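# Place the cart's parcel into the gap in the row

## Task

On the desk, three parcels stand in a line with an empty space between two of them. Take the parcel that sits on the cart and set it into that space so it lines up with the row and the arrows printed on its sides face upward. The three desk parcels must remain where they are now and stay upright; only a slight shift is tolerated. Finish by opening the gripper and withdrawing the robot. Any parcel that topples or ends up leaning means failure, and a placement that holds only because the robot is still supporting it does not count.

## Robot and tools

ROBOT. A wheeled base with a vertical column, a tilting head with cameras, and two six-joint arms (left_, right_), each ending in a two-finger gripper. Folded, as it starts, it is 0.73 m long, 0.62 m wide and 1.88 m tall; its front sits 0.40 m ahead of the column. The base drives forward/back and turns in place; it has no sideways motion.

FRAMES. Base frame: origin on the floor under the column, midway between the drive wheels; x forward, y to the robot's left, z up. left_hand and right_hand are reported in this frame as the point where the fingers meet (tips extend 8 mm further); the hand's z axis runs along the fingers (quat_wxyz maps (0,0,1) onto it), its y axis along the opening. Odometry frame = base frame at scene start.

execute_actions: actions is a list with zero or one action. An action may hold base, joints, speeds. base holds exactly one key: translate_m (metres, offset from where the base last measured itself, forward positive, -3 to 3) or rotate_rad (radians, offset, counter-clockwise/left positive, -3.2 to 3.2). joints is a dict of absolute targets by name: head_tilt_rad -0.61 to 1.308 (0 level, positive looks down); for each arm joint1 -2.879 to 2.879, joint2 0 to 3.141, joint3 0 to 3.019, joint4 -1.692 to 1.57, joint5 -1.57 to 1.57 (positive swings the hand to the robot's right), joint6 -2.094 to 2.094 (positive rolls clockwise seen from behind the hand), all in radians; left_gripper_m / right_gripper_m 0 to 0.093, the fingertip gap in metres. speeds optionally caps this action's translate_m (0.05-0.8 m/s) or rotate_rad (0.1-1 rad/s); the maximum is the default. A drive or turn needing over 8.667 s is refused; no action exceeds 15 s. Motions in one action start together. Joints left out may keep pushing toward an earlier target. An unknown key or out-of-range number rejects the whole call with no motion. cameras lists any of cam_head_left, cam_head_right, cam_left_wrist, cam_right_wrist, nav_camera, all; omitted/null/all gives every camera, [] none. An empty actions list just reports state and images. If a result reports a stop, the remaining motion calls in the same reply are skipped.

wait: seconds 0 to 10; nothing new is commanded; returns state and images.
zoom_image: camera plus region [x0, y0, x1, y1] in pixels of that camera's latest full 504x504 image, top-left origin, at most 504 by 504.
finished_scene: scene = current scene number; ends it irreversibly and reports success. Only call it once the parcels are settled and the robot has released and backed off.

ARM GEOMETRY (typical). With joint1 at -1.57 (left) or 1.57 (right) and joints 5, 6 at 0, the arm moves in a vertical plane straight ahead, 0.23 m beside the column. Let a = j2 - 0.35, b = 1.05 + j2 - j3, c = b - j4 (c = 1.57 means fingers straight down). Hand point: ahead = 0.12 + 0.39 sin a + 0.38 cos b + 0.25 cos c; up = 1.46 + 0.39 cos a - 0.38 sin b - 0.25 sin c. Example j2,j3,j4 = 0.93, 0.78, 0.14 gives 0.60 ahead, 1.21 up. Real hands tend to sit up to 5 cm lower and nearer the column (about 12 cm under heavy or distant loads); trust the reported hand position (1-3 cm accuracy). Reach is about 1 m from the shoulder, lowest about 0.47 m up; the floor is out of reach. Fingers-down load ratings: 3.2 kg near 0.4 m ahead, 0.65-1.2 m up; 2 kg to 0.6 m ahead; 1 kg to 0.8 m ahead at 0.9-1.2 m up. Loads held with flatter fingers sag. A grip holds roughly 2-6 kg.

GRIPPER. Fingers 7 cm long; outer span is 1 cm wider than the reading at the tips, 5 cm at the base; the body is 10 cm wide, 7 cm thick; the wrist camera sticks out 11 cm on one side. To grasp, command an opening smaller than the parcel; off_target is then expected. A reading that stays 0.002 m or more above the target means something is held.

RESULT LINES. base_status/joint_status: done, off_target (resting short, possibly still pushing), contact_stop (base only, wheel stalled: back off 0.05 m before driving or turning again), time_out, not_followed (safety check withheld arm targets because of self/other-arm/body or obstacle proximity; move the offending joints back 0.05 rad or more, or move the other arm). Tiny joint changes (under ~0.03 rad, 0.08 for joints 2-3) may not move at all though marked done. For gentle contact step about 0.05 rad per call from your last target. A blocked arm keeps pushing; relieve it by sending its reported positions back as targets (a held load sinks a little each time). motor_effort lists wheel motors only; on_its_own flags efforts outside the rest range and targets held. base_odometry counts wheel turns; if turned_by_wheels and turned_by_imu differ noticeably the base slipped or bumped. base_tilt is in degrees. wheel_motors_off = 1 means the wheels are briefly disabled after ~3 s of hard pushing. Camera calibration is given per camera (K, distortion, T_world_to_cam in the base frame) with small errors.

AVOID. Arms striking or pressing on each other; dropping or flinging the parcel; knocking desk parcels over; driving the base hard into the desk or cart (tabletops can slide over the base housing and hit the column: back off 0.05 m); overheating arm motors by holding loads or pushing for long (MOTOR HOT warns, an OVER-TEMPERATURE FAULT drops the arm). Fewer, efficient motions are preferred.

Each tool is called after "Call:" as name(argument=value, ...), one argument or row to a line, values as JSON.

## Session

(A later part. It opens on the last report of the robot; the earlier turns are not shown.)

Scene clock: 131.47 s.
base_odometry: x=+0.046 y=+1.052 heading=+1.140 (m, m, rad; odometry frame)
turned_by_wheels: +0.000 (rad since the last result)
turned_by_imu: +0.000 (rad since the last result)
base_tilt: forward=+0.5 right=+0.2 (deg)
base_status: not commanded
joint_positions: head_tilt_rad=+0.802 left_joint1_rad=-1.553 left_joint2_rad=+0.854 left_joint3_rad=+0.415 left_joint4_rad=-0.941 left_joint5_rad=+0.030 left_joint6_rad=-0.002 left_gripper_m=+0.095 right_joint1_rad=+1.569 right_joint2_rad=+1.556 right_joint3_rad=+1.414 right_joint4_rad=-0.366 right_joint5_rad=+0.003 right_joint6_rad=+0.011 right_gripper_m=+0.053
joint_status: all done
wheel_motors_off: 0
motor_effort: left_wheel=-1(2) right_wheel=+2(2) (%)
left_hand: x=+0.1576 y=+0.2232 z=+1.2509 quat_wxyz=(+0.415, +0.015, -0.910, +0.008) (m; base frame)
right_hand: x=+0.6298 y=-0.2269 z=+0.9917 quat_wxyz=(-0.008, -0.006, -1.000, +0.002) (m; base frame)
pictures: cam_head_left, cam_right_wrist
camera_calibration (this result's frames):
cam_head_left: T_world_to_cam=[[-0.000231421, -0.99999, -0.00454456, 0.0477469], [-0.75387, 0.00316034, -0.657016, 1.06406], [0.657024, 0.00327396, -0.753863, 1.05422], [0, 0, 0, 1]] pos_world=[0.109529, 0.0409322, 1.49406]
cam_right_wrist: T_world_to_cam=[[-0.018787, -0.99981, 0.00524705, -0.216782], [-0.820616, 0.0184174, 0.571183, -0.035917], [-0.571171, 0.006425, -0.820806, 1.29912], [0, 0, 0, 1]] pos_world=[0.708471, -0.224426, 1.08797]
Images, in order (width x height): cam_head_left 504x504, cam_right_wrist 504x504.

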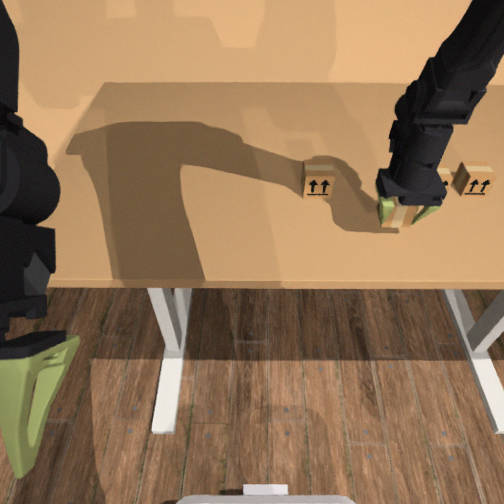

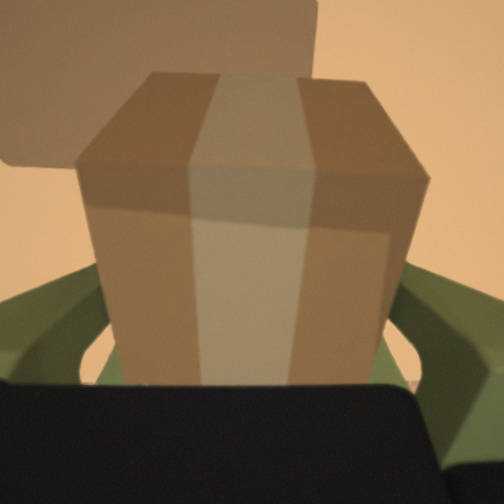

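Call:
execute_actions(
  actions=[
    {"joints":{"right_joint2_rad":1.61}},
  ],
  cameras=["cam_head_left","cam_right_wrist"],
)

Scene clock: 137.40 s.
base_odometry: x=+0.046 y=+1.052 heading=+1.140 (m, m, rad; odometry frame)
turned_by_wheels: +0.000 (rad since the last result)
turned_by_imu: +0.000 (rad since the last result)
base_tilt: forward=+0.5 right=+0.2 (deg)
base_status: not commanded
joint_positions: head_tilt_rad=+0.802 left_joint1_rad=-1.553 left_joint2_rad=+0.854 left_joint3_rad=+0.415 left_joint4_rad=-0.941 left_joint5_rad=+0.030 left_joint6_rad=-0.002 left_gripper_m=+0.095 right_joint1_rad=+1.569 right_joint2_rad=+1.604 right_joint3_rad=+1.414 right_joint4_rad=-0.366 right_joint5_rad=+0.003 right_joint6_rad=+0.011 right_gripper_m=+0.053
joint_status: all done
wheel_motors_off: 0
motor_effort: left_wheel=-1(2) right_wheel=+2(2) (%)
left_hand: x=+0.1576 y=+0.2232 z=+1.2509 quat_wxyz=(+0.415, +0.015, -0.910, +0.008) (m; base frame)
right_hand: x=+0.6069 y=-0.2269 z=+0.9679 quat_wxyz=(+0.016, -0.006, -1.000, +0.002) (m; base frame)
pictures: cam_head_left, cam_right_wrist
camera_calibration (this result's frames):
cam_head_left: T_world_to_cam=[[-0.00023142, -0.99999, -0.00454456, 0.0477469], [-0.75387, 0.00316034, -0.657016, 1.06406], [0.657024, 0.00327396, -0.753863, 1.05422], [0, 0, 0, 1]] pos_world=[0.109529, 0.0409322, 1.49406]
cam_right_wrist: T_world_to_cam=[[-0.0185752, -0.999809, 0.00610982, -0.218064], [-0.792223, 0.0184459, 0.609953, -0.0958916], [-0.609949, 0.00648963, -0.792414, 1.26259], [0, 0, 0, 1]] pos_world=[0.690099, -0.224447, 1.06032]
Images, in order (width x height): cam_head_left 504x504, cam_right_wrist 504x504.

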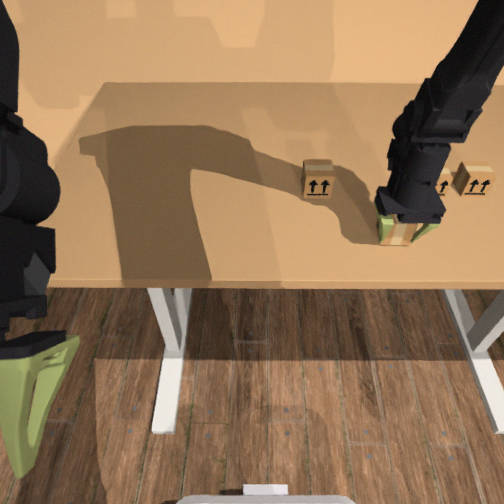

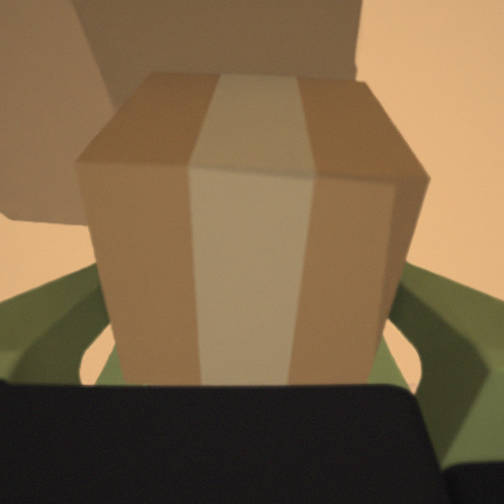

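Call:
execute_actions(
  actions=[
    {"joints":{"right_gripper_m":0.093}},
  ],
  cameras=["cam_right_wrist"],
)

Call:
execute_actions(
  actions=[
    {"joints":{"right_joint2_rad":1.3,"right_joint3_rad":1.22,"right_joint4_rad":-0.42}},
  ],
  cameras=[],
)

Call:
execute_actions(
  actions=[
    {"base":{"translate_m":-0.24},"joints":{"right_joint4_rad":1.27,"right_joint2_rad":1.5,"right_joint3_rad":1.2}},
  ],
  cameras=[],
)

Call:
execute_actions(
  actions=[
    {"joints":{"right_joint2_rad":2.01,"right_joint3_rad":1.55,"head_tilt_rad":0.7}},
  ],
  cameras=["cam_head_left","cam_right_wrist"],
)

Scene clock: 153.20 s.
base_odometry: x=+0.046 y=+1.052 heading=+1.140 (m, m, rad; odometry frame)
turned_by_wheels: +0.000 (rad since the last result)
turned_by_imu: +0.000 (rad since the last result)
base_tilt: forward=+0.5 right=+0.2 (deg)
base_status: not commanded
joint_positions: head_tilt_rad=+0.802 left_joint1_rad=-1.553 left_joint2_rad=+0.854 left_joint3_rad=+0.415 left_joint4_rad=-0.941 left_joint5_rad=+0.030 left_joint6_rad=-0.002 left_gripper_m=+0.095 right_joint1_rad=+1.569 right_joint2_rad=+1.604 right_joint3_rad=+1.414 right_joint4_rad=-0.366 right_joint5_rad=+0.003 right_joint6_rad=+0.011 right_gripper_m=+0.093
joint_status: all done
wheel_motors_off: 0
motor_effort: left_wheel=-2(2) right_wheel=+2(2) (%)
left_hand: x=+0.1576 y=+0.2232 z=+1.2509 quat_wxyz=(+0.415, +0.015, -0.910, +0.008) (m; base frame)
right_hand: x=+0.6069 y=-0.2269 z=+0.9679 quat_wxyz=(+0.016, -0.006, -1.000, +0.002) (m; base frame)
pictures: cam_right_wrist
camera_calibration (this result's frames):
cam_right_wrist: T_world_to_cam=[[-0.0185752, -0.999809, 0.00610982, -0.218064], [-0.792223, 0.0184459, 0.609953, -0.0958916], [-0.609949, 0.00648963, -0.792414, 1.26259], [0, 0, 0, 1]] pos_world=[0.690099, -0.224447, 1.06032]
Images, in order (width x height): cam_right_wrist 504x504.

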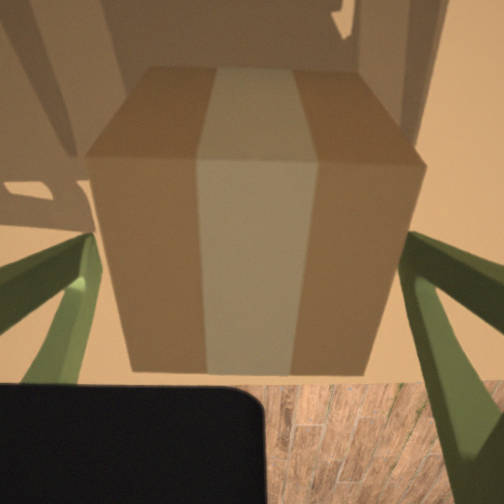

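Scene clock: 154.40 s.
base_odometry: x=+0.046 y=+1.052 heading=+1.140 (m, m, rad; odometry frame)
turned_by_wheels: +0.000 (rad since the last result)
turned_by_imu: +0.000 (rad since the last result)
base_tilt: forward=+0.5 right=+0.2 (deg)
base_status: not commanded
joint_positions: head_tilt_rad=+0.802 left_joint1_rad=-1.553 left_joint2_rad=+0.854 left_joint3_rad=+0.415 left_joint4_rad=-0.941 left_joint5_rad=+0.030 left_joint6_rad=-0.002 left_gripper_m=+0.095 right_joint1_rad=+1.569 right_joint2_rad=+1.280 right_joint3_rad=+1.218 right_joint4_rad=-0.420 right_joint5_rad=+0.003 right_joint6_rad=+0.011 right_gripper_m=+0.093
joint_status: all done
wheel_motors_off: 0
motor_effort: left_wheel=-2(2) right_wheel=+2(2) (%)
left_hand: x=+0.1576 y=+0.2232 z=+1.2509 quat_wxyz=(+0.415, +0.015, -0.910, +0.008) (m; base frame)
right_hand: x=+0.6134 y=-0.2268 z=+1.0972 quat_wxyz=(-0.021, -0.006, -1.000, +0.002) (m; base frame)
pictures: none
No camera images: the call's "cameras" was empty. Leave "cameras" out to get every camera's image.

Scene clock: 156.43 s.
base_odometry: x=-0.054 y=+0.835 heading=+1.142 (m, m, rad; odometry frame)
turned_by_wheels: +0.001 (rad since the last result)
turned_by_imu: +0.002 (rad since the last result)
base_tilt: forward=+0.6 right=+0.3 (deg)
base_status: done
joint_positions: head_tilt_rad=+0.803 left_joint1_rad=-1.553 left_joint2_rad=+0.853 left_joint3_rad=+0.411 left_joint4_rad=-0.941 left_joint5_rad=+0.030 left_joint6_rad=-0.002 left_gripper_m=+0.095 right_joint1_rad=+1.569 right_joint2_rad=+1.518 right_joint3_rad=+1.189 right_joint4_rad=+1.254 right_joint5_rad=+0.003 right_joint6_rad=+0.011 right_gripper_m=+0.093
joint_status: all done
wheel_motors_off: 0
motor_effort: left_wheel=+0(45) right_wheel=-2(48) (%)
left_hand: x=+0.1555 y=+0.2232 z=+1.2516 quat_wxyz=(+0.417, +0.015, -0.909, +0.008) (m; base frame)
right_hand: x=+0.7965 y=-0.2268 z=+1.2006 quat_wxyz=(-0.663, -0.005, -0.749, -0.002) (m; base frame)
pictures: none
No camera images: the call's "cameras" was empty. Leave "cameras" out to get every camera's image.

Scene clock: 157.93 s.
base_odometry: x=-0.054 y=+0.835 heading=+1.142 (m, m, rad; odometry frame)
turned_by_wheels: +0.000 (rad since the last result)
turned_by_imu: +0.000 (rad since the last result)
base_tilt: forward=+0.7 right=+0.3 (deg)
base_status: not commanded
joint_positions: head_tilt_rad=+0.717 left_joint1_rad=-1.553 left_joint2_rad=+0.853 left_joint3_rad=+0.411 left_joint4_rad=-0.941 left_joint5_rad=+0.030 left_joint6_rad=-0.002 left_gripper_m=+0.095 right_joint1_rad=+1.569 right_joint2_rad=+2.022 right_joint3_rad=+1.542 right_joint4_rad=+1.259 right_joint5_rad=+0.003 right_joint6_rad=+0.011 right_gripper_m=+0.093
joint_status: all done
wheel_motors_off: 0
motor_effort: left_wheel=+0(0) right_wheel=-3(3) (%)
left_hand: x=+0.1555 y=+0.2232 z=+1.2516 quat_wxyz=(+0.417, +0.015, -0.909, +0.008) (m; base frame)
right_hand: x=+0.7603 y=-0.2270 z=+0.9688 quat_wxyz=(-0.606, -0.005, -0.795, -0.002) (m; base frame)
pictures: cam_head_left, cam_right_wrist
camera_calibration (this result's frames):
cam_head_left: T_world_to_cam=[[0.000158106, -0.99999, -0.0045477, 0.0477323], [-0.694915, 0.00316034, -0.719085, 1.1567], [0.719091, 0.00327396, -0.694908, 0.960323], [0, 0, 0, 1]] pos_world=[0.11324, 0.0409322, 1.49932]
cam_right_wrist: T_world_to_cam=[[-0.00960339, -0.999842, -0.0149458, -0.201762], [-0.778061, 0.0168601, -0.627963, 1.21322], [0.628116, 0.00559817, -0.7781, 0.401502], [0, 0, 0, 1]] pos_world=[0.689831, -0.224433, 1.07125]
Images, in order (width x height): cam_head_left 504x504, cam_right_wrist 504x504.

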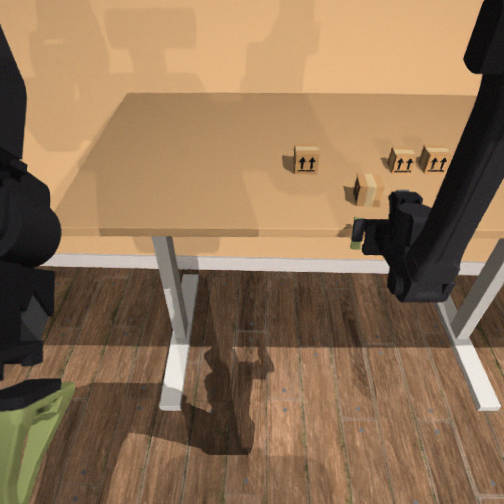

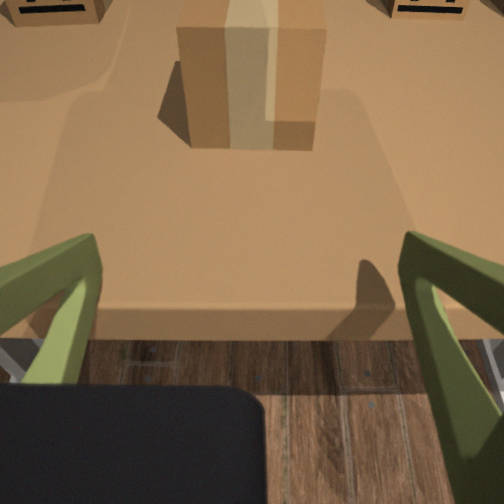

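Call:
execute_actions(
  actions=[
    {"base":{"translate_m":0.105},"joints":{"right_joint4_rad":1.31},"speeds":{"translate_m":0.2}},
  ],
  cameras=["cam_head_left","cam_right_wrist"],
)

Scene clock: 165.40 s.
base_odometry: x=-0.010 y=+0.930 heading=+1.140 (m, m, rad; odometry frame)
turned_by_wheels: -0.001 (rad since the last result)
turned_by_imu: -0.001 (rad since the last result)
base_tilt: forward=+0.6 right=+0.2 (deg)
base_status: done
joint_positions: head_tilt_rad=+0.716 left_joint1_rad=-1.553 left_joint2_rad=+0.853 left_joint3_rad=+0.412 left_joint4_rad=-0.941 left_joint5_rad=+0.030 left_joint6_rad=-0.002 left_gripper_m=+0.095 right_joint1_rad=+1.570 right_joint2_rad=+2.021 right_joint3_rad=+1.546 right_joint4_rad=+1.293 right_joint5_rad=+0.003 right_joint6_rad=+0.011 right_gripper_m=+0.093
joint_status: all done
wheel_motors_off: 0
motor_effort: left_wheel=-1(33) right_wheel=+1(67) (%)
left_hand: x=+0.1563 y=+0.2232 z=+1.2514 quat_wxyz=(+0.416, +0.015, -0.909, +0.008) (m; base frame)
right_hand: x=+0.7644 y=-0.2267 z=+0.9786 quat_wxyz=(-0.622, -0.005, -0.783, -0.002) (m; base frame)
pictures: cam_head_left, cam_right_wrist
camera_calibration (this result's frames):
cam_head_left: T_world_to_cam=[[0.000161085, -0.99999, -0.00454759, 0.047732], [-0.694444, 0.00316034, -0.71954, 1.15738], [0.719547, 0.00327396, -0.694436, 0.959574], [0, 0, 0, 1]] pos_world=[0.113267, 0.0409322, 1.49936]
cam_right_wrist: T_world_to_cam=[[-0.00877507, -0.99984, -0.0156088, -0.201262], [-0.753048, 0.0168775, -0.657749, 1.23263], [0.657907, 0.00598241, -0.753075, 0.35933], [0, 0, 0, 1]] pos_world=[0.690055, -0.224183, 1.07822]
Images, in order (width x height): cam_head_left 504x504, cam_right_wrist 504x504.

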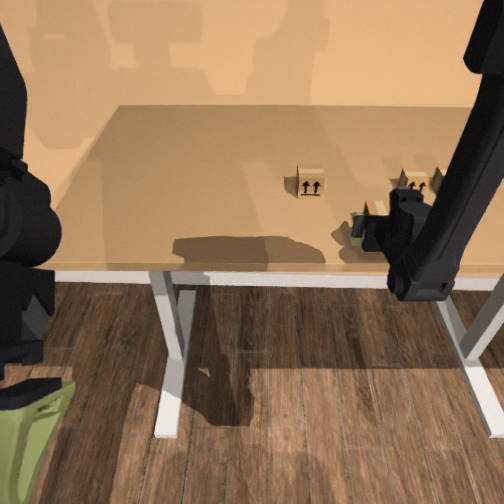

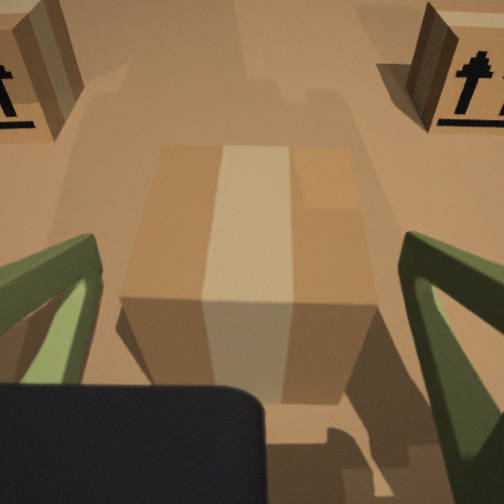

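Call:
execute_actions(
  actions=[
    {"joints":{"right_joint4_rad":1.25}},
  ],
  cameras=[],
)

Call:
execute_actions(
  actions=[
    {"joints":{"right_gripper_m":0.035}},
  ],
  cameras=["cam_right_wrist"],
)

Call:
execute_actions(
  actions=[
    {"joints":{"right_joint2_rad":1.45,"right_joint3_rad":1.5,"right_joint4_rad":0.9}},
  ],
  cameras=[],
)

Call:
execute_actions(
  actions=[
    {"base":{"translate_m":0.13},"joints":{"right_joint4_rad":-0.78,"head_tilt_rad":0.8}},
  ],
  cameras=[],
)

Call:
execute_actions(
  actions=[
    {"joints":{"right_joint2_rad":1.67,"right_joint3_rad":1.69}},
  ],
  cameras=["cam_head_left","cam_right_wrist"],
)

Scene clock: 189.03 s.
base_odometry: x=-0.010 y=+0.930 heading=+1.140 (m, m, rad; odometry frame)
turned_by_wheels: +0.000 (rad since the last result)
turned_by_imu: +0.000 (rad since the last result)
base_tilt: forward=+0.5 right=+0.1 (deg)
base_status: not commanded
joint_positions: head_tilt_rad=+0.716 left_joint1_rad=-1.553 left_joint2_rad=+0.853 left_joint3_rad=+0.412 left_joint4_rad=-0.941 left_joint5_rad=+0.030 left_joint6_rad=-0.002 left_gripper_m=+0.095 right_joint1_rad=+1.570 right_joint2_rad=+2.021 right_joint3_rad=+1.546 right_joint4_rad=+1.256 right_joint5_rad=+0.003 right_joint6_rad=+0.011 right_gripper_m=+0.093
joint_status: all done
wheel_motors_off: 0
motor_effort: left_wheel=-1(1) right_wheel=+1(1) (%)
left_hand: x=+0.1563 y=+0.2232 z=+1.2514 quat_wxyz=(+0.416, +0.015, -0.909, +0.008) (m; base frame)
right_hand: x=+0.7622 y=-0.2267 z=+0.9698 quat_wxyz=(-0.607, -0.005, -0.795, -0.002) (m; base frame)
pictures: none
No camera images: the call's "cameras" was empty. Leave "cameras" out to get every camera's image.

Scene clock: 189.67 s.
base_odometry: x=-0.010 y=+0.930 heading=+1.140 (m, m, rad; odometry frame)
turned_by_wheels: +0.000 (rad since the last result)
turned_by_imu: +0.000 (rad since the last result)
base_tilt: forward=+0.6 right=+0.2 (deg)
base_status: not commanded
joint_positions: head_tilt_rad=+0.716 left_joint1_rad=-1.553 left_joint2_rad=+0.853 left_joint3_rad=+0.412 left_joint4_rad=-0.941 left_joint5_rad=+0.030 left_joint6_rad=-0.002 left_gripper_m=+0.095 right_joint1_rad=+1.570 right_joint2_rad=+2.021 right_joint3_rad=+1.546 right_joint4_rad=+1.256 right_joint5_rad=+0.002 right_joint6_rad=+0.011 right_gripper_m=+0.054
joint_status: right_gripper_m off_target (ended at +0.054, target +0.035)
wheel_motors_off: 0
motor_effort: left_wheel=-1(1) right_wheel=+1(1) (%)
left_hand: x=+0.1563 y=+0.2232 z=+1.2514 quat_wxyz=(+0.416, +0.015, -0.909, +0.008) (m; base frame)
right_hand: x=+0.7622 y=-0.2267 z=+0.9698 quat_wxyz=(-0.607, -0.005, -0.795, -0.002) (m; base frame)
pictures: cam_right_wrist
camera_calibration (this result's frames):
cam_right_wrist: T_world_to_cam=[[-0.00901378, -0.999841, -0.0153934, -0.201388], [-0.776871, 0.0166944, -0.629438, 1.2158], [0.629595, 0.00628508, -0.776898, 0.398912], [0, 0, 0, 1]] pos_world=[0.691552, -0.224161, 1.07209]
Images, in order (width x height): cam_right_wrist 504x504.

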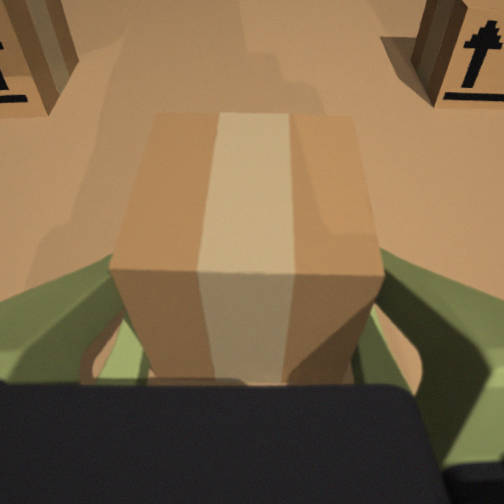

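Scene clock: 191.57 s.
base_odometry: x=-0.010 y=+0.930 heading=+1.140 (m, m, rad; odometry frame)
turned_by_wheels: +0.000 (rad since the last result)
turned_by_imu: +0.000 (rad since the last result)
base_tilt: forward=+0.5 right=+0.1 (deg)
base_status: not commanded
joint_positions: head_tilt_rad=+0.716 left_joint1_rad=-1.553 left_joint2_rad=+0.853 left_joint3_rad=+0.412 left_joint4_rad=-0.941 left_joint5_rad=+0.030 left_joint6_rad=-0.002 left_gripper_m=+0.095 right_joint1_rad=+1.570 right_joint2_rad=+1.451 right_joint3_rad=+1.486 right_joint4_rad=+0.902 right_joint5_rad=+0.002 right_joint6_rad=+0.010 right_gripper_m=+0.054
joint_status: all done
wheel_motors_off: 0
motor_effort: left_wheel=-1(1) right_wheel=+1(1) (%)
left_hand: x=+0.1563 y=+0.2232 z=+1.2514 quat_wxyz=(+0.416, +0.015, -0.909, +0.008) (m; base frame)
right_hand: x=+0.9148 y=-0.2265 z=+1.2784 quat_wxyz=(-0.667, -0.005, -0.745, -0.002) (m; base frame)
pictures: none
No camera images: the call's "cameras" was empty. Leave "cameras" out to get every camera's image.

Scene clock: 193.33 s.
base_odometry: x=+0.044 y=+1.048 heading=+1.140 (m, m, rad; odometry frame)
turned_by_wheels: -0.001 (rad since the last result)
turned_by_imu: -0.001 (rad since the last result)
base_tilt: forward=+0.6 right=+0.3 (deg)
base_status: done
joint_positions: head_tilt_rad=+0.802 left_joint1_rad=-1.553 left_joint2_rad=+0.854 left_joint3_rad=+0.414 left_joint4_rad=-0.941 left_joint5_rad=+0.030 left_joint6_rad=-0.002 left_gripper_m=+0.095 right_joint1_rad=+1.570 right_joint2_rad=+1.451 right_joint3_rad=+1.487 right_joint4_rad=-0.773 right_joint5_rad=+0.002 right_joint6_rad=+0.010 right_gripper_m=+0.054
joint_status: all done
wheel_motors_off: 0
motor_effort: left_wheel=-1(36) right_wheel=+0(58) (%)
left_hand: x=+0.1572 y=+0.2232 z=+1.2510 quat_wxyz=(+0.416, +0.015, -0.909, +0.008) (m; base frame)
right_hand: x=+0.6184 y=-0.2265 z=+1.0652 quat_wxyz=(+0.107, -0.005, -0.994, +0.002) (m; base frame)
pictures: none
No camera images: the call's "cameras" was empty. Leave "cameras" out to get every camera's image.

Scene clock: 194.50 s.
base_odometry: x=+0.044 y=+1.048 heading=+1.140 (m, m, rad; odometry frame)
turned_by_wheels: +0.000 (rad since the last result)
turned_by_imu: +0.000 (rad since the last result)
base_tilt: forward=+0.5 right=+0.2 (deg)
base_status: not commanded
joint_positions: head_tilt_rad=+0.802 left_joint1_rad=-1.553 left_joint2_rad=+0.854 left_joint3_rad=+0.414 left_joint4_rad=-0.941 left_joint5_rad=+0.030 left_joint6_rad=-0.002 left_gripper_m=+0.095 right_joint1_rad=+1.570 right_joint2_rad=+1.679 right_joint3_rad=+1.677 right_joint4_rad=-0.780 right_joint5_rad=+0.000 right_joint6_rad=+0.010 right_gripper_m=+0.054
joint_status: all done
wheel_motors_off: 0
motor_effort: left_wheel=-1(1) right_wheel=+1(2) (%)
left_hand: x=+0.1572 y=+0.2232 z=+1.2510 quat_wxyz=(+0.416, +0.015, -0.909, +0.008) (m; base frame)
right_hand: x=+0.6254 y=-0.2262 z=+0.9782 quat_wxyz=(+0.129, -0.005, -0.992, +0.001) (m; base frame)
pictures: cam_head_left, cam_right_wrist
camera_calibration (this result's frames):
cam_head_left: T_world_to_cam=[[-0.000231145, -0.99999, -0.00454457, 0.0477469], [-0.75383, 0.00316034, -0.657062, 1.06413], [0.65707, 0.00327396, -0.753823, 1.05415], [0, 0, 0, 1]] pos_world=[0.109532, 0.0409322, 1.49406]
cam_right_wrist: T_world_to_cam=[[-0.0164267, -0.999842, 0.00677181, -0.219063], [-0.635826, 0.0156726, 0.771673, -0.344214], [-0.771657, 0.00837036, -0.635984, 1.23055], [0, 0, 0, 1]] pos_world=[0.727108, -0.223934, 1.04972]
Images, in order (width x height): cam_head_left 504x504, cam_right_wrist 504x504.

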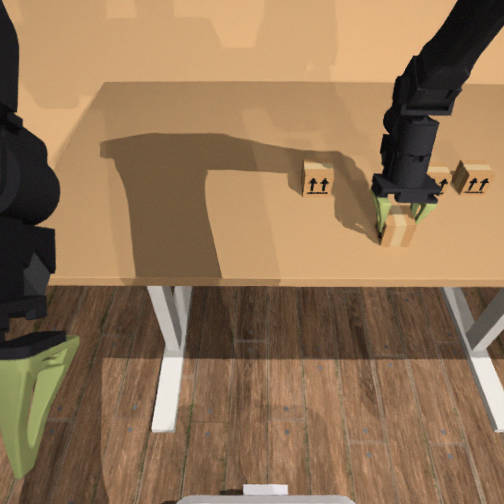

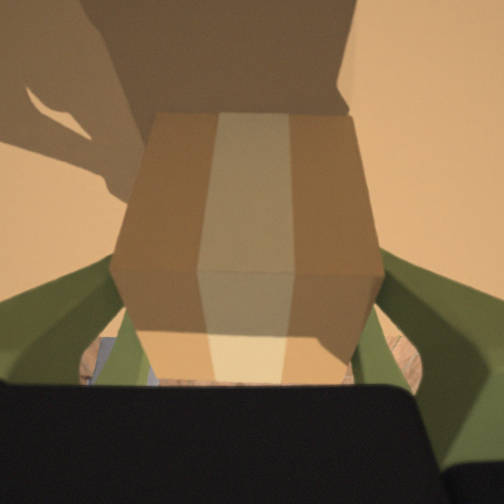

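Call:
execute_actions(
  actions=[
    {"joints":{"right_gripper_m":0.093}},
  ],
  cameras=["cam_right_wrist"],
)

Call:
execute_actions(
  actions=[
    {"joints":{"right_joint2_rad":1.4,"right_joint3_rad":1.4}},
  ],
  cameras=[],
)

Call:
execute_actions(
  actions=[
    {"base":{"translate_m":-0.24},"joints":{"right_joint4_rad":1.27}},
  ],
  cameras=[],
)

Call:
execute_actions(
  actions=[
    {"joints":{"right_joint2_rad":2.01,"right_joint3_rad":1.55,"head_tilt_rad":0.7}},
  ],
  cameras=["cam_head_left","cam_right_wrist"],
)

Scene clock: 204.67 s.
base_odometry: x=+0.044 y=+1.048 heading=+1.140 (m, m, rad; odometry frame)
turned_by_wheels: +0.000 (rad since the last result)
turned_by_imu: +0.000 (rad since the last result)
base_tilt: forward=+0.4 right=+0.2 (deg)
base_status: not commanded
joint_positions: head_tilt_rad=+0.802 left_joint1_rad=-1.553 left_joint2_rad=+0.854 left_joint3_rad=+0.414 left_joint4_rad=-0.941 left_joint5_rad=+0.030 left_joint6_rad=-0.002 left_gripper_m=+0.095 right_joint1_rad=+1.570 right_joint2_rad=+1.679 right_joint3_rad=+1.677 right_joint4_rad=-0.780 right_joint5_rad=+0.000 right_joint6_rad=+0.010 right_gripper_m=+0.093
joint_status: all done
wheel_motors_off: 0
motor_effort: left_wheel=-1(1) right_wheel=+1(1) (%)
left_hand: x=+0.1572 y=+0.2232 z=+1.2510 quat_wxyz=(+0.416, +0.015, -0.909, +0.008) (m; base frame)
right_hand: x=+0.6254 y=-0.2262 z=+0.9782 quat_wxyz=(+0.129, -0.005, -0.992, +0.001) (m; base frame)
pictures: cam_right_wrist
camera_calibration (this result's frames):
cam_right_wrist: T_world_to_cam=[[-0.0164267, -0.999842, 0.00677181, -0.219063], [-0.635826, 0.0156726, 0.771673, -0.344214], [-0.771657, 0.00837036, -0.635984, 1.23055], [0, 0, 0, 1]] pos_world=[0.727108, -0.223934, 1.04972]
Images, in order (width x height): cam_right_wrist 504x504.

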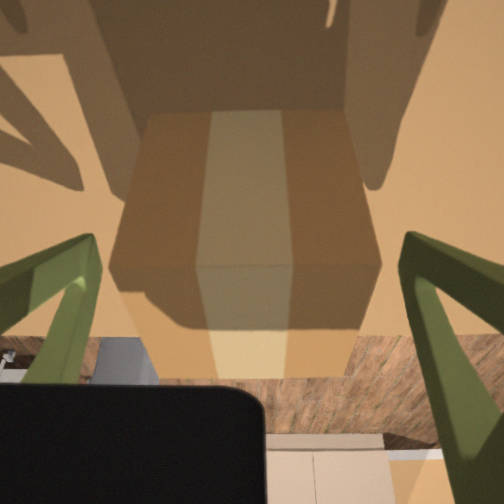

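Scene clock: 205.77 s.
base_odometry: x=+0.044 y=+1.048 heading=+1.140 (m, m, rad; odometry frame)
turned_by_wheels: +0.000 (rad since the last result)
turned_by_imu: +0.000 (rad since the last result)
base_tilt: forward=+0.5 right=+0.2 (deg)
base_status: not commanded
joint_positions: head_tilt_rad=+0.802 left_joint1_rad=-1.553 left_joint2_rad=+0.854 left_joint3_rad=+0.414 left_joint4_rad=-0.941 left_joint5_rad=+0.030 left_joint6_rad=-0.002 left_gripper_m=+0.095 right_joint1_rad=+1.570 right_joint2_rad=+1.383 right_joint3_rad=+1.398 right_joint4_rad=-0.780 right_joint5_rad=+0.000 right_joint6_rad=+0.010 right_gripper_m=+0.093
joint_status: all done
wheel_motors_off: 0
motor_effort: left_wheel=-1(1) right_wheel=+1(1) (%)
left_hand: x=+0.1572 y=+0.2232 z=+1.2510 quat_wxyz=(+0.416, +0.015, -0.909, +0.008) (m; base frame)
right_hand: x=+0.5920 y=-0.2261 z=+1.0854 quat_wxyz=(+0.121, -0.005, -0.993, +0.001) (m; base frame)
pictures: none
No camera images: the call's "cameras" was empty. Leave "cameras" out to get every camera's image.

Scene clock: 207.80 s.
base_odometry: x=-0.056 y=+0.830 heading=+1.142 (m, m, rad; odometry frame)
turned_by_wheels: +0.002 (rad since the last result)
turned_by_imu: +0.002 (rad since the last result)
base_tilt: forward=+0.6 right=+0.2 (deg)
base_status: done
joint_positions: head_tilt_rad=+0.803 left_joint1_rad=-1.553 left_joint2_rad=+0.853 left_joint3_rad=+0.411 left_joint4_rad=-0.941 left_joint5_rad=+0.030 left_joint6_rad=-0.002 left_gripper_m=+0.095 right_joint1_rad=+1.570 right_joint2_rad=+1.388 right_joint3_rad=+1.390 right_joint4_rad=+1.255 right_joint5_rad=+0.000 right_joint6_rad=+0.010 right_gripper_m=+0.093
joint_status: all done
wheel_motors_off: 0
motor_effort: left_wheel=+1(43) right_wheel=-1(44) (%)
left_hand: x=+0.1556 y=+0.2232 z=+1.2516 quat_wxyz=(+0.417, +0.015, -0.909, +0.008) (m; base frame)
right_hand: x=+0.8883 y=-0.2260 z=+1.3708 quat_wxyz=(-0.777, -0.003, -0.629, -0.003) (m; base frame)
pictures: none
No camera images: the call's "cameras" was empty. Leave "cameras" out to get every camera's image.

Scene clock: 209.53 s.
base_odometry: x=-0.056 y=+0.830 heading=+1.142 (m, m, rad; odometry frame)
turned_by_wheels: +0.000 (rad since the last result)
turned_by_imu: +0.000 (rad since the last result)
base_tilt: forward=+0.5 right=+0.0 (deg)
base_status: not commanded
joint_positions: head_tilt_rad=+0.717 left_joint1_rad=-1.553 left_joint2_rad=+0.853 left_joint3_rad=+0.411 left_joint4_rad=-0.941 left_joint5_rad=+0.030 left_joint6_rad=-0.002 left_gripper_m=+0.095 right_joint1_rad=+1.570 right_joint2_rad=+2.011 right_joint3_rad=+1.547 right_joint4_rad=+1.262 right_joint5_rad=+0.000 right_joint6_rad=+0.010 right_gripper_m=+0.093
joint_status: all done
wheel_motors_off: 0
motor_effort: left_wheel=+1(1) right_wheel=-3(2) (%)
left_hand: x=+0.1556 y=+0.2232 z=+1.2516 quat_wxyz=(+0.417, +0.015, -0.909, +0.008) (m; base frame)
right_hand: x=+0.7678 y=-0.2263 z=+0.9778 quat_wxyz=(-0.614, -0.004, -0.790, -0.003) (m; base frame)
pictures: cam_head_left, cam_right_wrist
camera_calibration (this result's frames):
cam_head_left: T_world_to_cam=[[0.000158164, -0.99999, -0.00454769, 0.0477323], [-0.694906, 0.00316034, -0.719093, 1.15671], [0.7191, 0.00327396, -0.694899, 0.960308], [0, 0, 0, 1]] pos_world=[0.113241, 0.0409322, 1.49932]
cam_right_wrist: T_world_to_cam=[[-0.00623822, -0.999868, -0.0149897, -0.203348], [-0.766239, 0.0144112, -0.642394, 1.22922], [0.642526, 0.0074783, -0.766228, 0.381482], [0, 0, 0, 1]] pos_world=[0.695494, -0.223889, 1.0789]
Images, in order (width x height): cam_head_left 504x504, cam_right_wrist 504x504.

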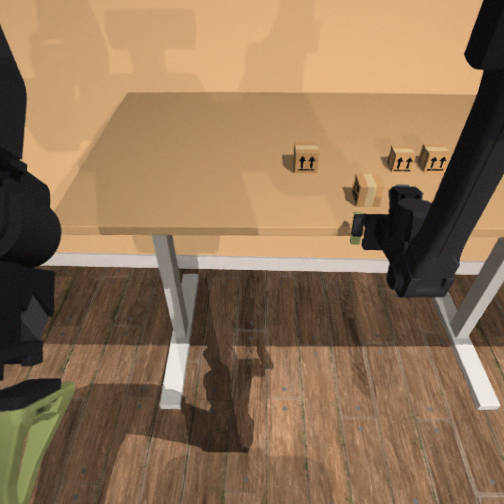

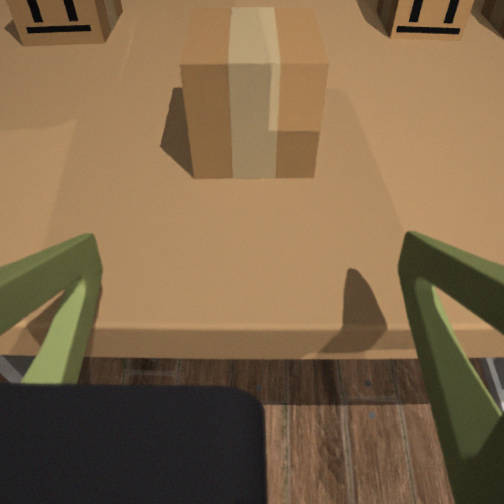

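Call:
execute_actions(
  actions=[
    {"base":{"translate_m":0.098},"joints":{"right_joint4_rad":1.225},"speeds":{"translate_m":0.2}},
  ],
  cameras=["cam_right_wrist"],
)

Call:
execute_actions(
  actions=[
    {"joints":{"right_gripper_m":0.035}},
  ],
  cameras=["cam_right_wrist"],
)

Call:
execute_actions(
  actions=[
    {"joints":{"right_joint2_rad":1.35,"right_joint3_rad":1.36,"right_joint4_rad":0.9}},
  ],
  cameras=[],
)

Call:
execute_actions(
  actions=[
    {"base":{"translate_m":0.25},"joints":{"right_joint4_rad":-0.51,"right_joint5_rad":0.3,"right_joint6_rad":-1.57,"right_joint1_rad":1.63,"head_tilt_rad":0.75}},
  ],
  cameras=[],
)

Call:
execute_actions(
  actions=[
    {"joints":{"right_joint2_rad":1.58,"right_joint3_rad":1.57,"right_joint4_rad":-0.5}},
  ],
  cameras=["cam_head_left","cam_head_right","cam_right_wrist"],
)

Scene clock: 227.63 s.
base_odometry: x=-0.015 y=+0.919 heading=+1.140 (m, m, rad; odometry frame)
turned_by_wheels: -0.001 (rad since the last result)
turned_by_imu: -0.001 (rad since the last result)
base_tilt: forward=+0.5 right=+0.1 (deg)
base_status: done
joint_positions: head_tilt_rad=+0.716 left_joint1_rad=-1.553 left_joint2_rad=+0.853 left_joint3_rad=+0.413 left_joint4_rad=-0.941 left_joint5_rad=+0.030 left_joint6_rad=-0.002 left_gripper_m=+0.095 right_joint1_rad=+1.570 right_joint2_rad=+2.011 right_joint3_rad=+1.547 right_joint4_rad=+1.232 right_joint5_rad=+0.000 right_joint6_rad=+0.010 right_gripper_m=+0.093
joint_status: all done
wheel_motors_off: 0
motor_effort: left_wheel=-1(36) right_wheel=+1(55) (%)
left_hand: x=+0.1566 y=+0.2232 z=+1.2513 quat_wxyz=(+0.416, +0.015, -0.909, +0.008) (m; base frame)
right_hand: x=+0.7661 y=-0.2263 z=+0.9707 quat_wxyz=(-0.602, -0.004, -0.799, -0.002) (m; base frame)
pictures: cam_right_wrist
camera_calibration (this result's frames):
cam_right_wrist: T_world_to_cam=[[-0.00670968, -0.999868, -0.0148132, -0.203281], [-0.785011, 0.0144431, -0.619313, 1.21531], [0.619446, 0.00747316, -0.785004, 0.413124], [0, 0, 0, 1]] pos_world=[0.696762, -0.223894, 1.07395]
Images, in order (width x height): cam_right_wrist 504x504.

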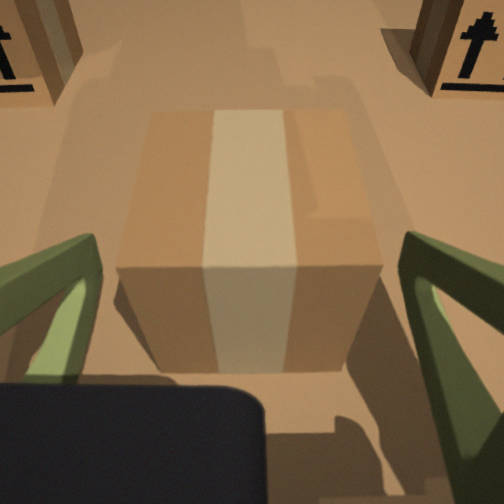

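Scene clock: 228.27 s.
base_odometry: x=-0.015 y=+0.919 heading=+1.140 (m, m, rad; odometry frame)
turned_by_wheels: +0.000 (rad since the last result)
turned_by_imu: +0.000 (rad since the last result)
base_tilt: forward=+0.5 right=+0.2 (deg)
base_status: not commanded
joint_positions: head_tilt_rad=+0.716 left_joint1_rad=-1.553 left_joint2_rad=+0.853 left_joint3_rad=+0.413 left_joint4_rad=-0.941 left_joint5_rad=+0.030 left_joint6_rad=-0.002 left_gripper_m=+0.095 right_joint1_rad=+1.570 right_joint2_rad=+2.011 right_joint3_rad=+1.547 right_joint4_rad=+1.232 right_joint5_rad=+0.000 right_joint6_rad=+0.010 right_gripper_m=+0.054
joint_status: right_gripper_m off_target (ended at +0.054, target +0.035)
wheel_motors_off: 0
motor_effort: left_wheel=-1(1) right_wheel=+1(1) (%)
left_hand: x=+0.1566 y=+0.2232 z=+1.2513 quat_wxyz=(+0.416, +0.015, -0.909, +0.008) (m; base frame)
right_hand: x=+0.7661 y=-0.2263 z=+0.9707 quat_wxyz=(-0.602, -0.004, -0.799, -0.002) (m; base frame)
pictures: cam_right_wrist
camera_calibration (this result's frames):
cam_right_wrist: T_world_to_cam=[[-0.00670968, -0.999868, -0.0148132, -0.203281], [-0.785011, 0.0144431, -0.619313, 1.21531], [0.619446, 0.00747316, -0.785004, 0.413124], [0, 0, 0, 1]] pos_world=[0.696762, -0.223894, 1.07395]
Images, in order (width x height): cam_right_wrist 504x504.

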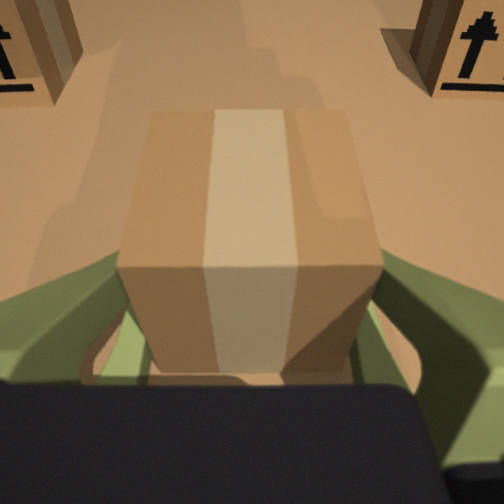

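Scene clock: 230.03 s.
base_odometry: x=-0.015 y=+0.919 heading=+1.140 (m, m, rad; odometry frame)
turned_by_wheels: +0.000 (rad since the last result)
turned_by_imu: +0.000 (rad since the last result)
base_tilt: forward=+0.6 right=+0.2 (deg)
base_status: not commanded
joint_positions: head_tilt_rad=+0.716 left_joint1_rad=-1.553 left_joint2_rad=+0.853 left_joint3_rad=+0.413 left_joint4_rad=-0.941 left_joint5_rad=+0.030 left_joint6_rad=-0.002 left_gripper_m=+0.095 right_joint1_rad=+1.570 right_joint2_rad=+1.349 right_joint3_rad=+1.347 right_joint4_rad=+0.899 right_joint5_rad=+0.000 right_joint6_rad=+0.009 right_gripper_m=+0.054
joint_status: all done
wheel_motors_off: 0
motor_effort: left_wheel=-1(2) right_wheel=+1(3) (%)
left_hand: x=+0.1566 y=+0.2232 z=+1.2513 quat_wxyz=(+0.416, +0.015, -0.909, +0.008) (m; base frame)
right_hand: x=+0.8818 y=-0.2260 z=+1.2947 quat_wxyz=(-0.652, -0.003, -0.758, -0.002) (m; base frame)
pictures: none
No camera images: the call's "cameras" was empty. Leave "cameras" out to get every camera's image.

Scene clock: 232.03 s.
base_odometry: x=+0.089 y=+1.146 heading=+1.140 (m, m, rad; odometry frame)
turned_by_wheels: +0.000 (rad since the last result)
turned_by_imu: -0.001 (rad since the last result)
base_tilt: forward=+0.6 right=+0.2 (deg)
base_status: done
joint_positions: head_tilt_rad=+0.753 left_joint1_rad=-1.553 left_joint2_rad=+0.853 left_joint3_rad=+0.414 left_joint4_rad=-0.941 left_joint5_rad=+0.030 left_joint6_rad=-0.002 left_gripper_m=+0.095 right_joint1_rad=+1.634 right_joint2_rad=+1.349 right_joint3_rad=+1.347 right_joint4_rad=-0.504 right_joint5_rad=+0.296 right_joint6_rad=-1.559 right_gripper_m=+0.054
joint_status: all done
wheel_motors_off: 0
motor_effort: left_wheel=+0(34) right_wheel=+0(55) (%)
left_hand: x=+0.1574 y=+0.2232 z=+1.2511 quat_wxyz=(+0.415, +0.015, -0.910, +0.008) (m; base frame)
right_hand: x=+0.6435 y=-0.2379 z=+1.0917 quat_wxyz=(+0.077, +0.708, -0.696, +0.093) (m; base frame)
pictures: none
No camera images: the call's "cameras" was empty. Leave "cameras" out to get every camera's image.

Scene clock: 233.07 s.
base_odometry: x=+0.089 y=+1.146 heading=+1.140 (m, m, rad; odometry frame)
turned_by_wheels: +0.000 (rad since the last result)
turned_by_imu: +0.000 (rad since the last result)
base_tilt: forward=+0.5 right=+0.1 (deg)
base_status: not commanded
joint_positions: head_tilt_rad=+0.753 left_joint1_rad=-1.553 left_joint2_rad=+0.853 left_joint3_rad=+0.414 left_joint4_rad=-0.941 left_joint5_rad=+0.030 left_joint6_rad=-0.002 left_gripper_m=+0.095 right_joint1_rad=+1.634 right_joint2_rad=+1.591 right_joint3_rad=+1.556 right_joint4_rad=-0.501 right_joint5_rad=+0.296 right_joint6_rad=-1.559 right_gripper_m=+0.054
joint_status: all done
wheel_motors_off: 0
motor_effort: left_wheel=+0(1) right_wheel=+0(0) (%)
left_hand: x=+0.1574 y=+0.2232 z=+1.2511 quat_wxyz=(+0.415, +0.015, -0.910, +0.008) (m; base frame)
right_hand: x=+0.6657 y=-0.2324 z=+1.0023 quat_wxyz=(+0.087, +0.709, -0.694, +0.083) (m; base frame)
pictures: cam_head_left, cam_head_right, cam_right_wrist
camera_calibration (this result's frames):
cam_head_left: T_world_to_cam=[[-0.0000058639, -0.99999, -0.00455044, 0.0477447], [-0.720375, 0.00316034, -0.693578, 1.11869], [0.693585, 0.00327396, -0.720367, 1.00081], [0, 0, 0, 1]] pos_world=[0.111733, 0.0409322, 1.49706]
cam_head_right: T_world_to_cam=[[0.0201362, -0.999789, -0.00398441, -0.0233482], [-0.720636, -0.0117513, -0.693214, 1.11322], [0.693021, 0.01683, -0.720721, 1.00252], [0, 0, 0, 1]] pos_world=[0.107932, -0.0271338, 1.49414]
cam_right_wrist: T_world_to_cam=[[0.999886, 0.0140813, -0.00544645, -0.653446], [0.0132811, -0.648767, 0.760871, -0.912699], [0.00718062, -0.760857, -0.64888, 0.592744], [0, 0, 0, 1]] pos_world=[0.661237, -0.131934, 1.07551]
Images, in order (width x height): cam_head_left 504x504, cam_head_right 504x504, cam_right_wrist 504x504.

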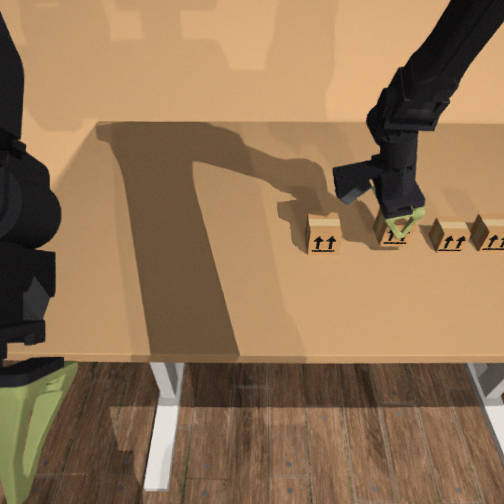

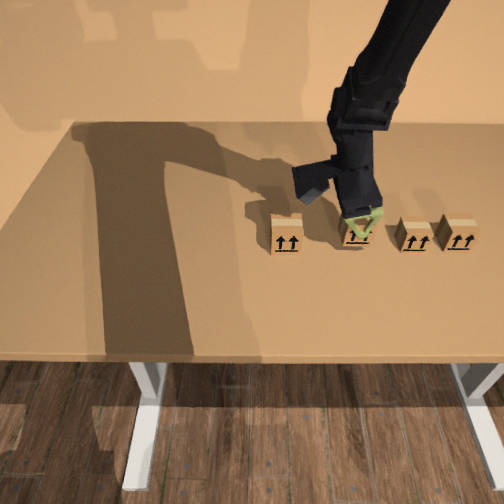

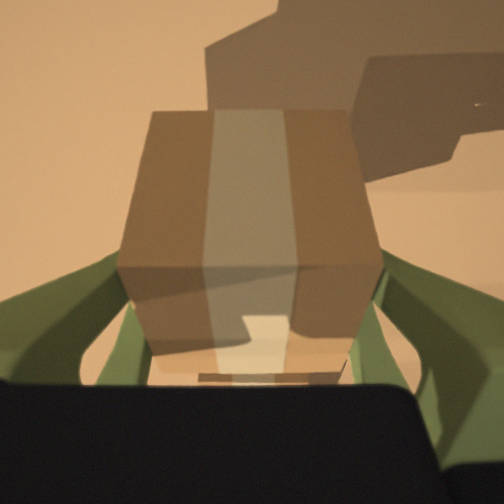

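Call:
execute_actions(
  actions=[
    {"joints":{"right_joint2_rad":1.65,"right_joint3_rad":1.61}},
  ],
  cameras=["cam_head_left","cam_head_right","cam_right_wrist"],
)

Call:
zoom_image(
  camera="cam_head_right",
  region=[260,160,480,300],
)

Scene clock: 241.17 s.
base_odometry: x=+0.089 y=+1.146 heading=+1.140 (m, m, rad; odometry frame)
turned_by_wheels: +0.000 (rad since the last result)
turned_by_imu: +0.000 (rad since the last result)
base_tilt: forward=+0.7 right=+0.2 (deg)
base_status: not commanded
joint_positions: head_tilt_rad=+0.753 left_joint1_rad=-1.553 left_joint2_rad=+0.853 left_joint3_rad=+0.414 left_joint4_rad=-0.941 left_joint5_rad=+0.030 left_joint6_rad=-0.002 left_gripper_m=+0.095 right_joint1_rad=+1.634 right_joint2_rad=+1.637 right_joint3_rad=+1.599 right_joint4_rad=-0.501 right_joint5_rad=+0.296 right_joint6_rad=-1.559 right_gripper_m=+0.054
joint_status: all done
wheel_motors_off: 0
motor_effort: left_wheel=+0(1) right_wheel=+0(0) (%)
left_hand: x=+0.1574 y=+0.2232 z=+1.2511 quat_wxyz=(+0.415, +0.015, -0.910, +0.008) (m; base frame)
right_hand: x=+0.6690 y=-0.2313 z=+0.9846 quat_wxyz=(+0.088, +0.710, -0.694, +0.082) (m; base frame)
pictures: cam_head_left, cam_head_right, cam_right_wrist
camera_calibration (this result's frames):
cam_head_left: T_world_to_cam=[[-0.000005864, -0.99999, -0.00455044, 0.0477447], [-0.720375, 0.00316034, -0.693578, 1.11869], [0.693585, 0.00327396, -0.720368, 1.00081], [0, 0, 0, 1]] pos_world=[0.111733, 0.0409322, 1.49706]
cam_head_right: T_world_to_cam=[[0.0201362, -0.999789, -0.00398441, -0.0233482], [-0.720636, -0.0117513, -0.693214, 1.11322], [0.693021, 0.01683, -0.720721, 1.00252], [0, 0, 0, 1]] pos_world=[0.107932, -0.0271338, 1.49414]
cam_right_wrist: T_world_to_cam=[[0.999859, 0.0142677, -0.00887402, -0.653463], [0.0160097, -0.648682, 0.760891, -0.900435], [0.00509979, -0.760926, -0.648819, 0.583388], [0, 0, 0, 1]] pos_world=[0.664812, -0.130857, 1.05785]
Images, in order (width x height): cam_head_left 504x504, cam_head_right 504x504, cam_right_wrist 504x504.

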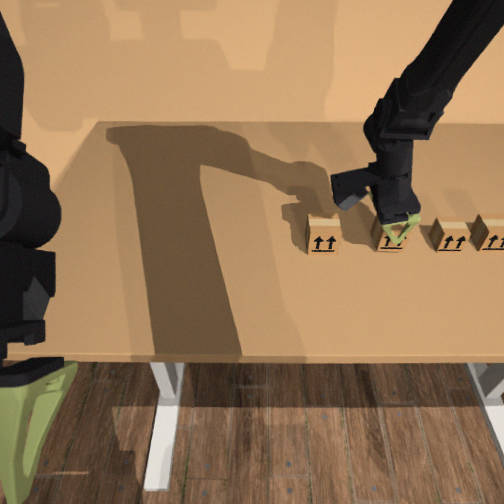

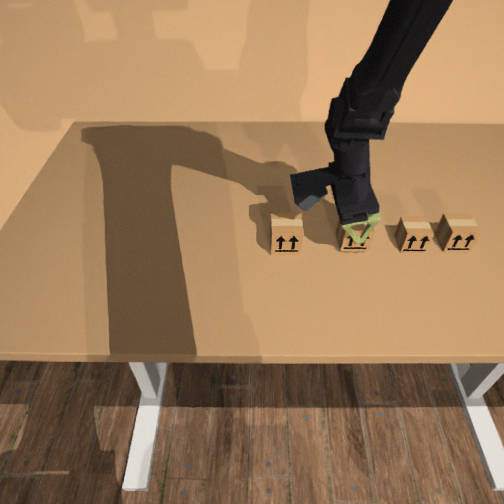

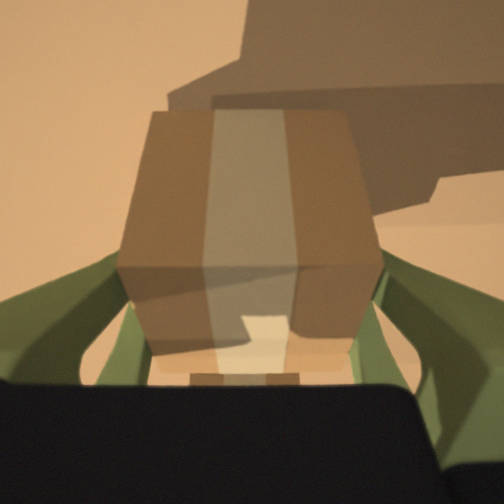

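Region (260, 160, 480, 300) of cam_head_right's 504x504 image, scaled by 2.291, with more detail than that image has; it fills the top 321 rows of this view, and the rest is white.

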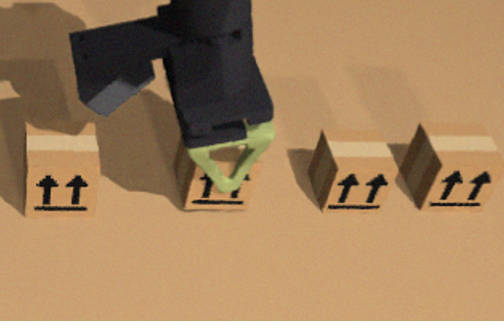

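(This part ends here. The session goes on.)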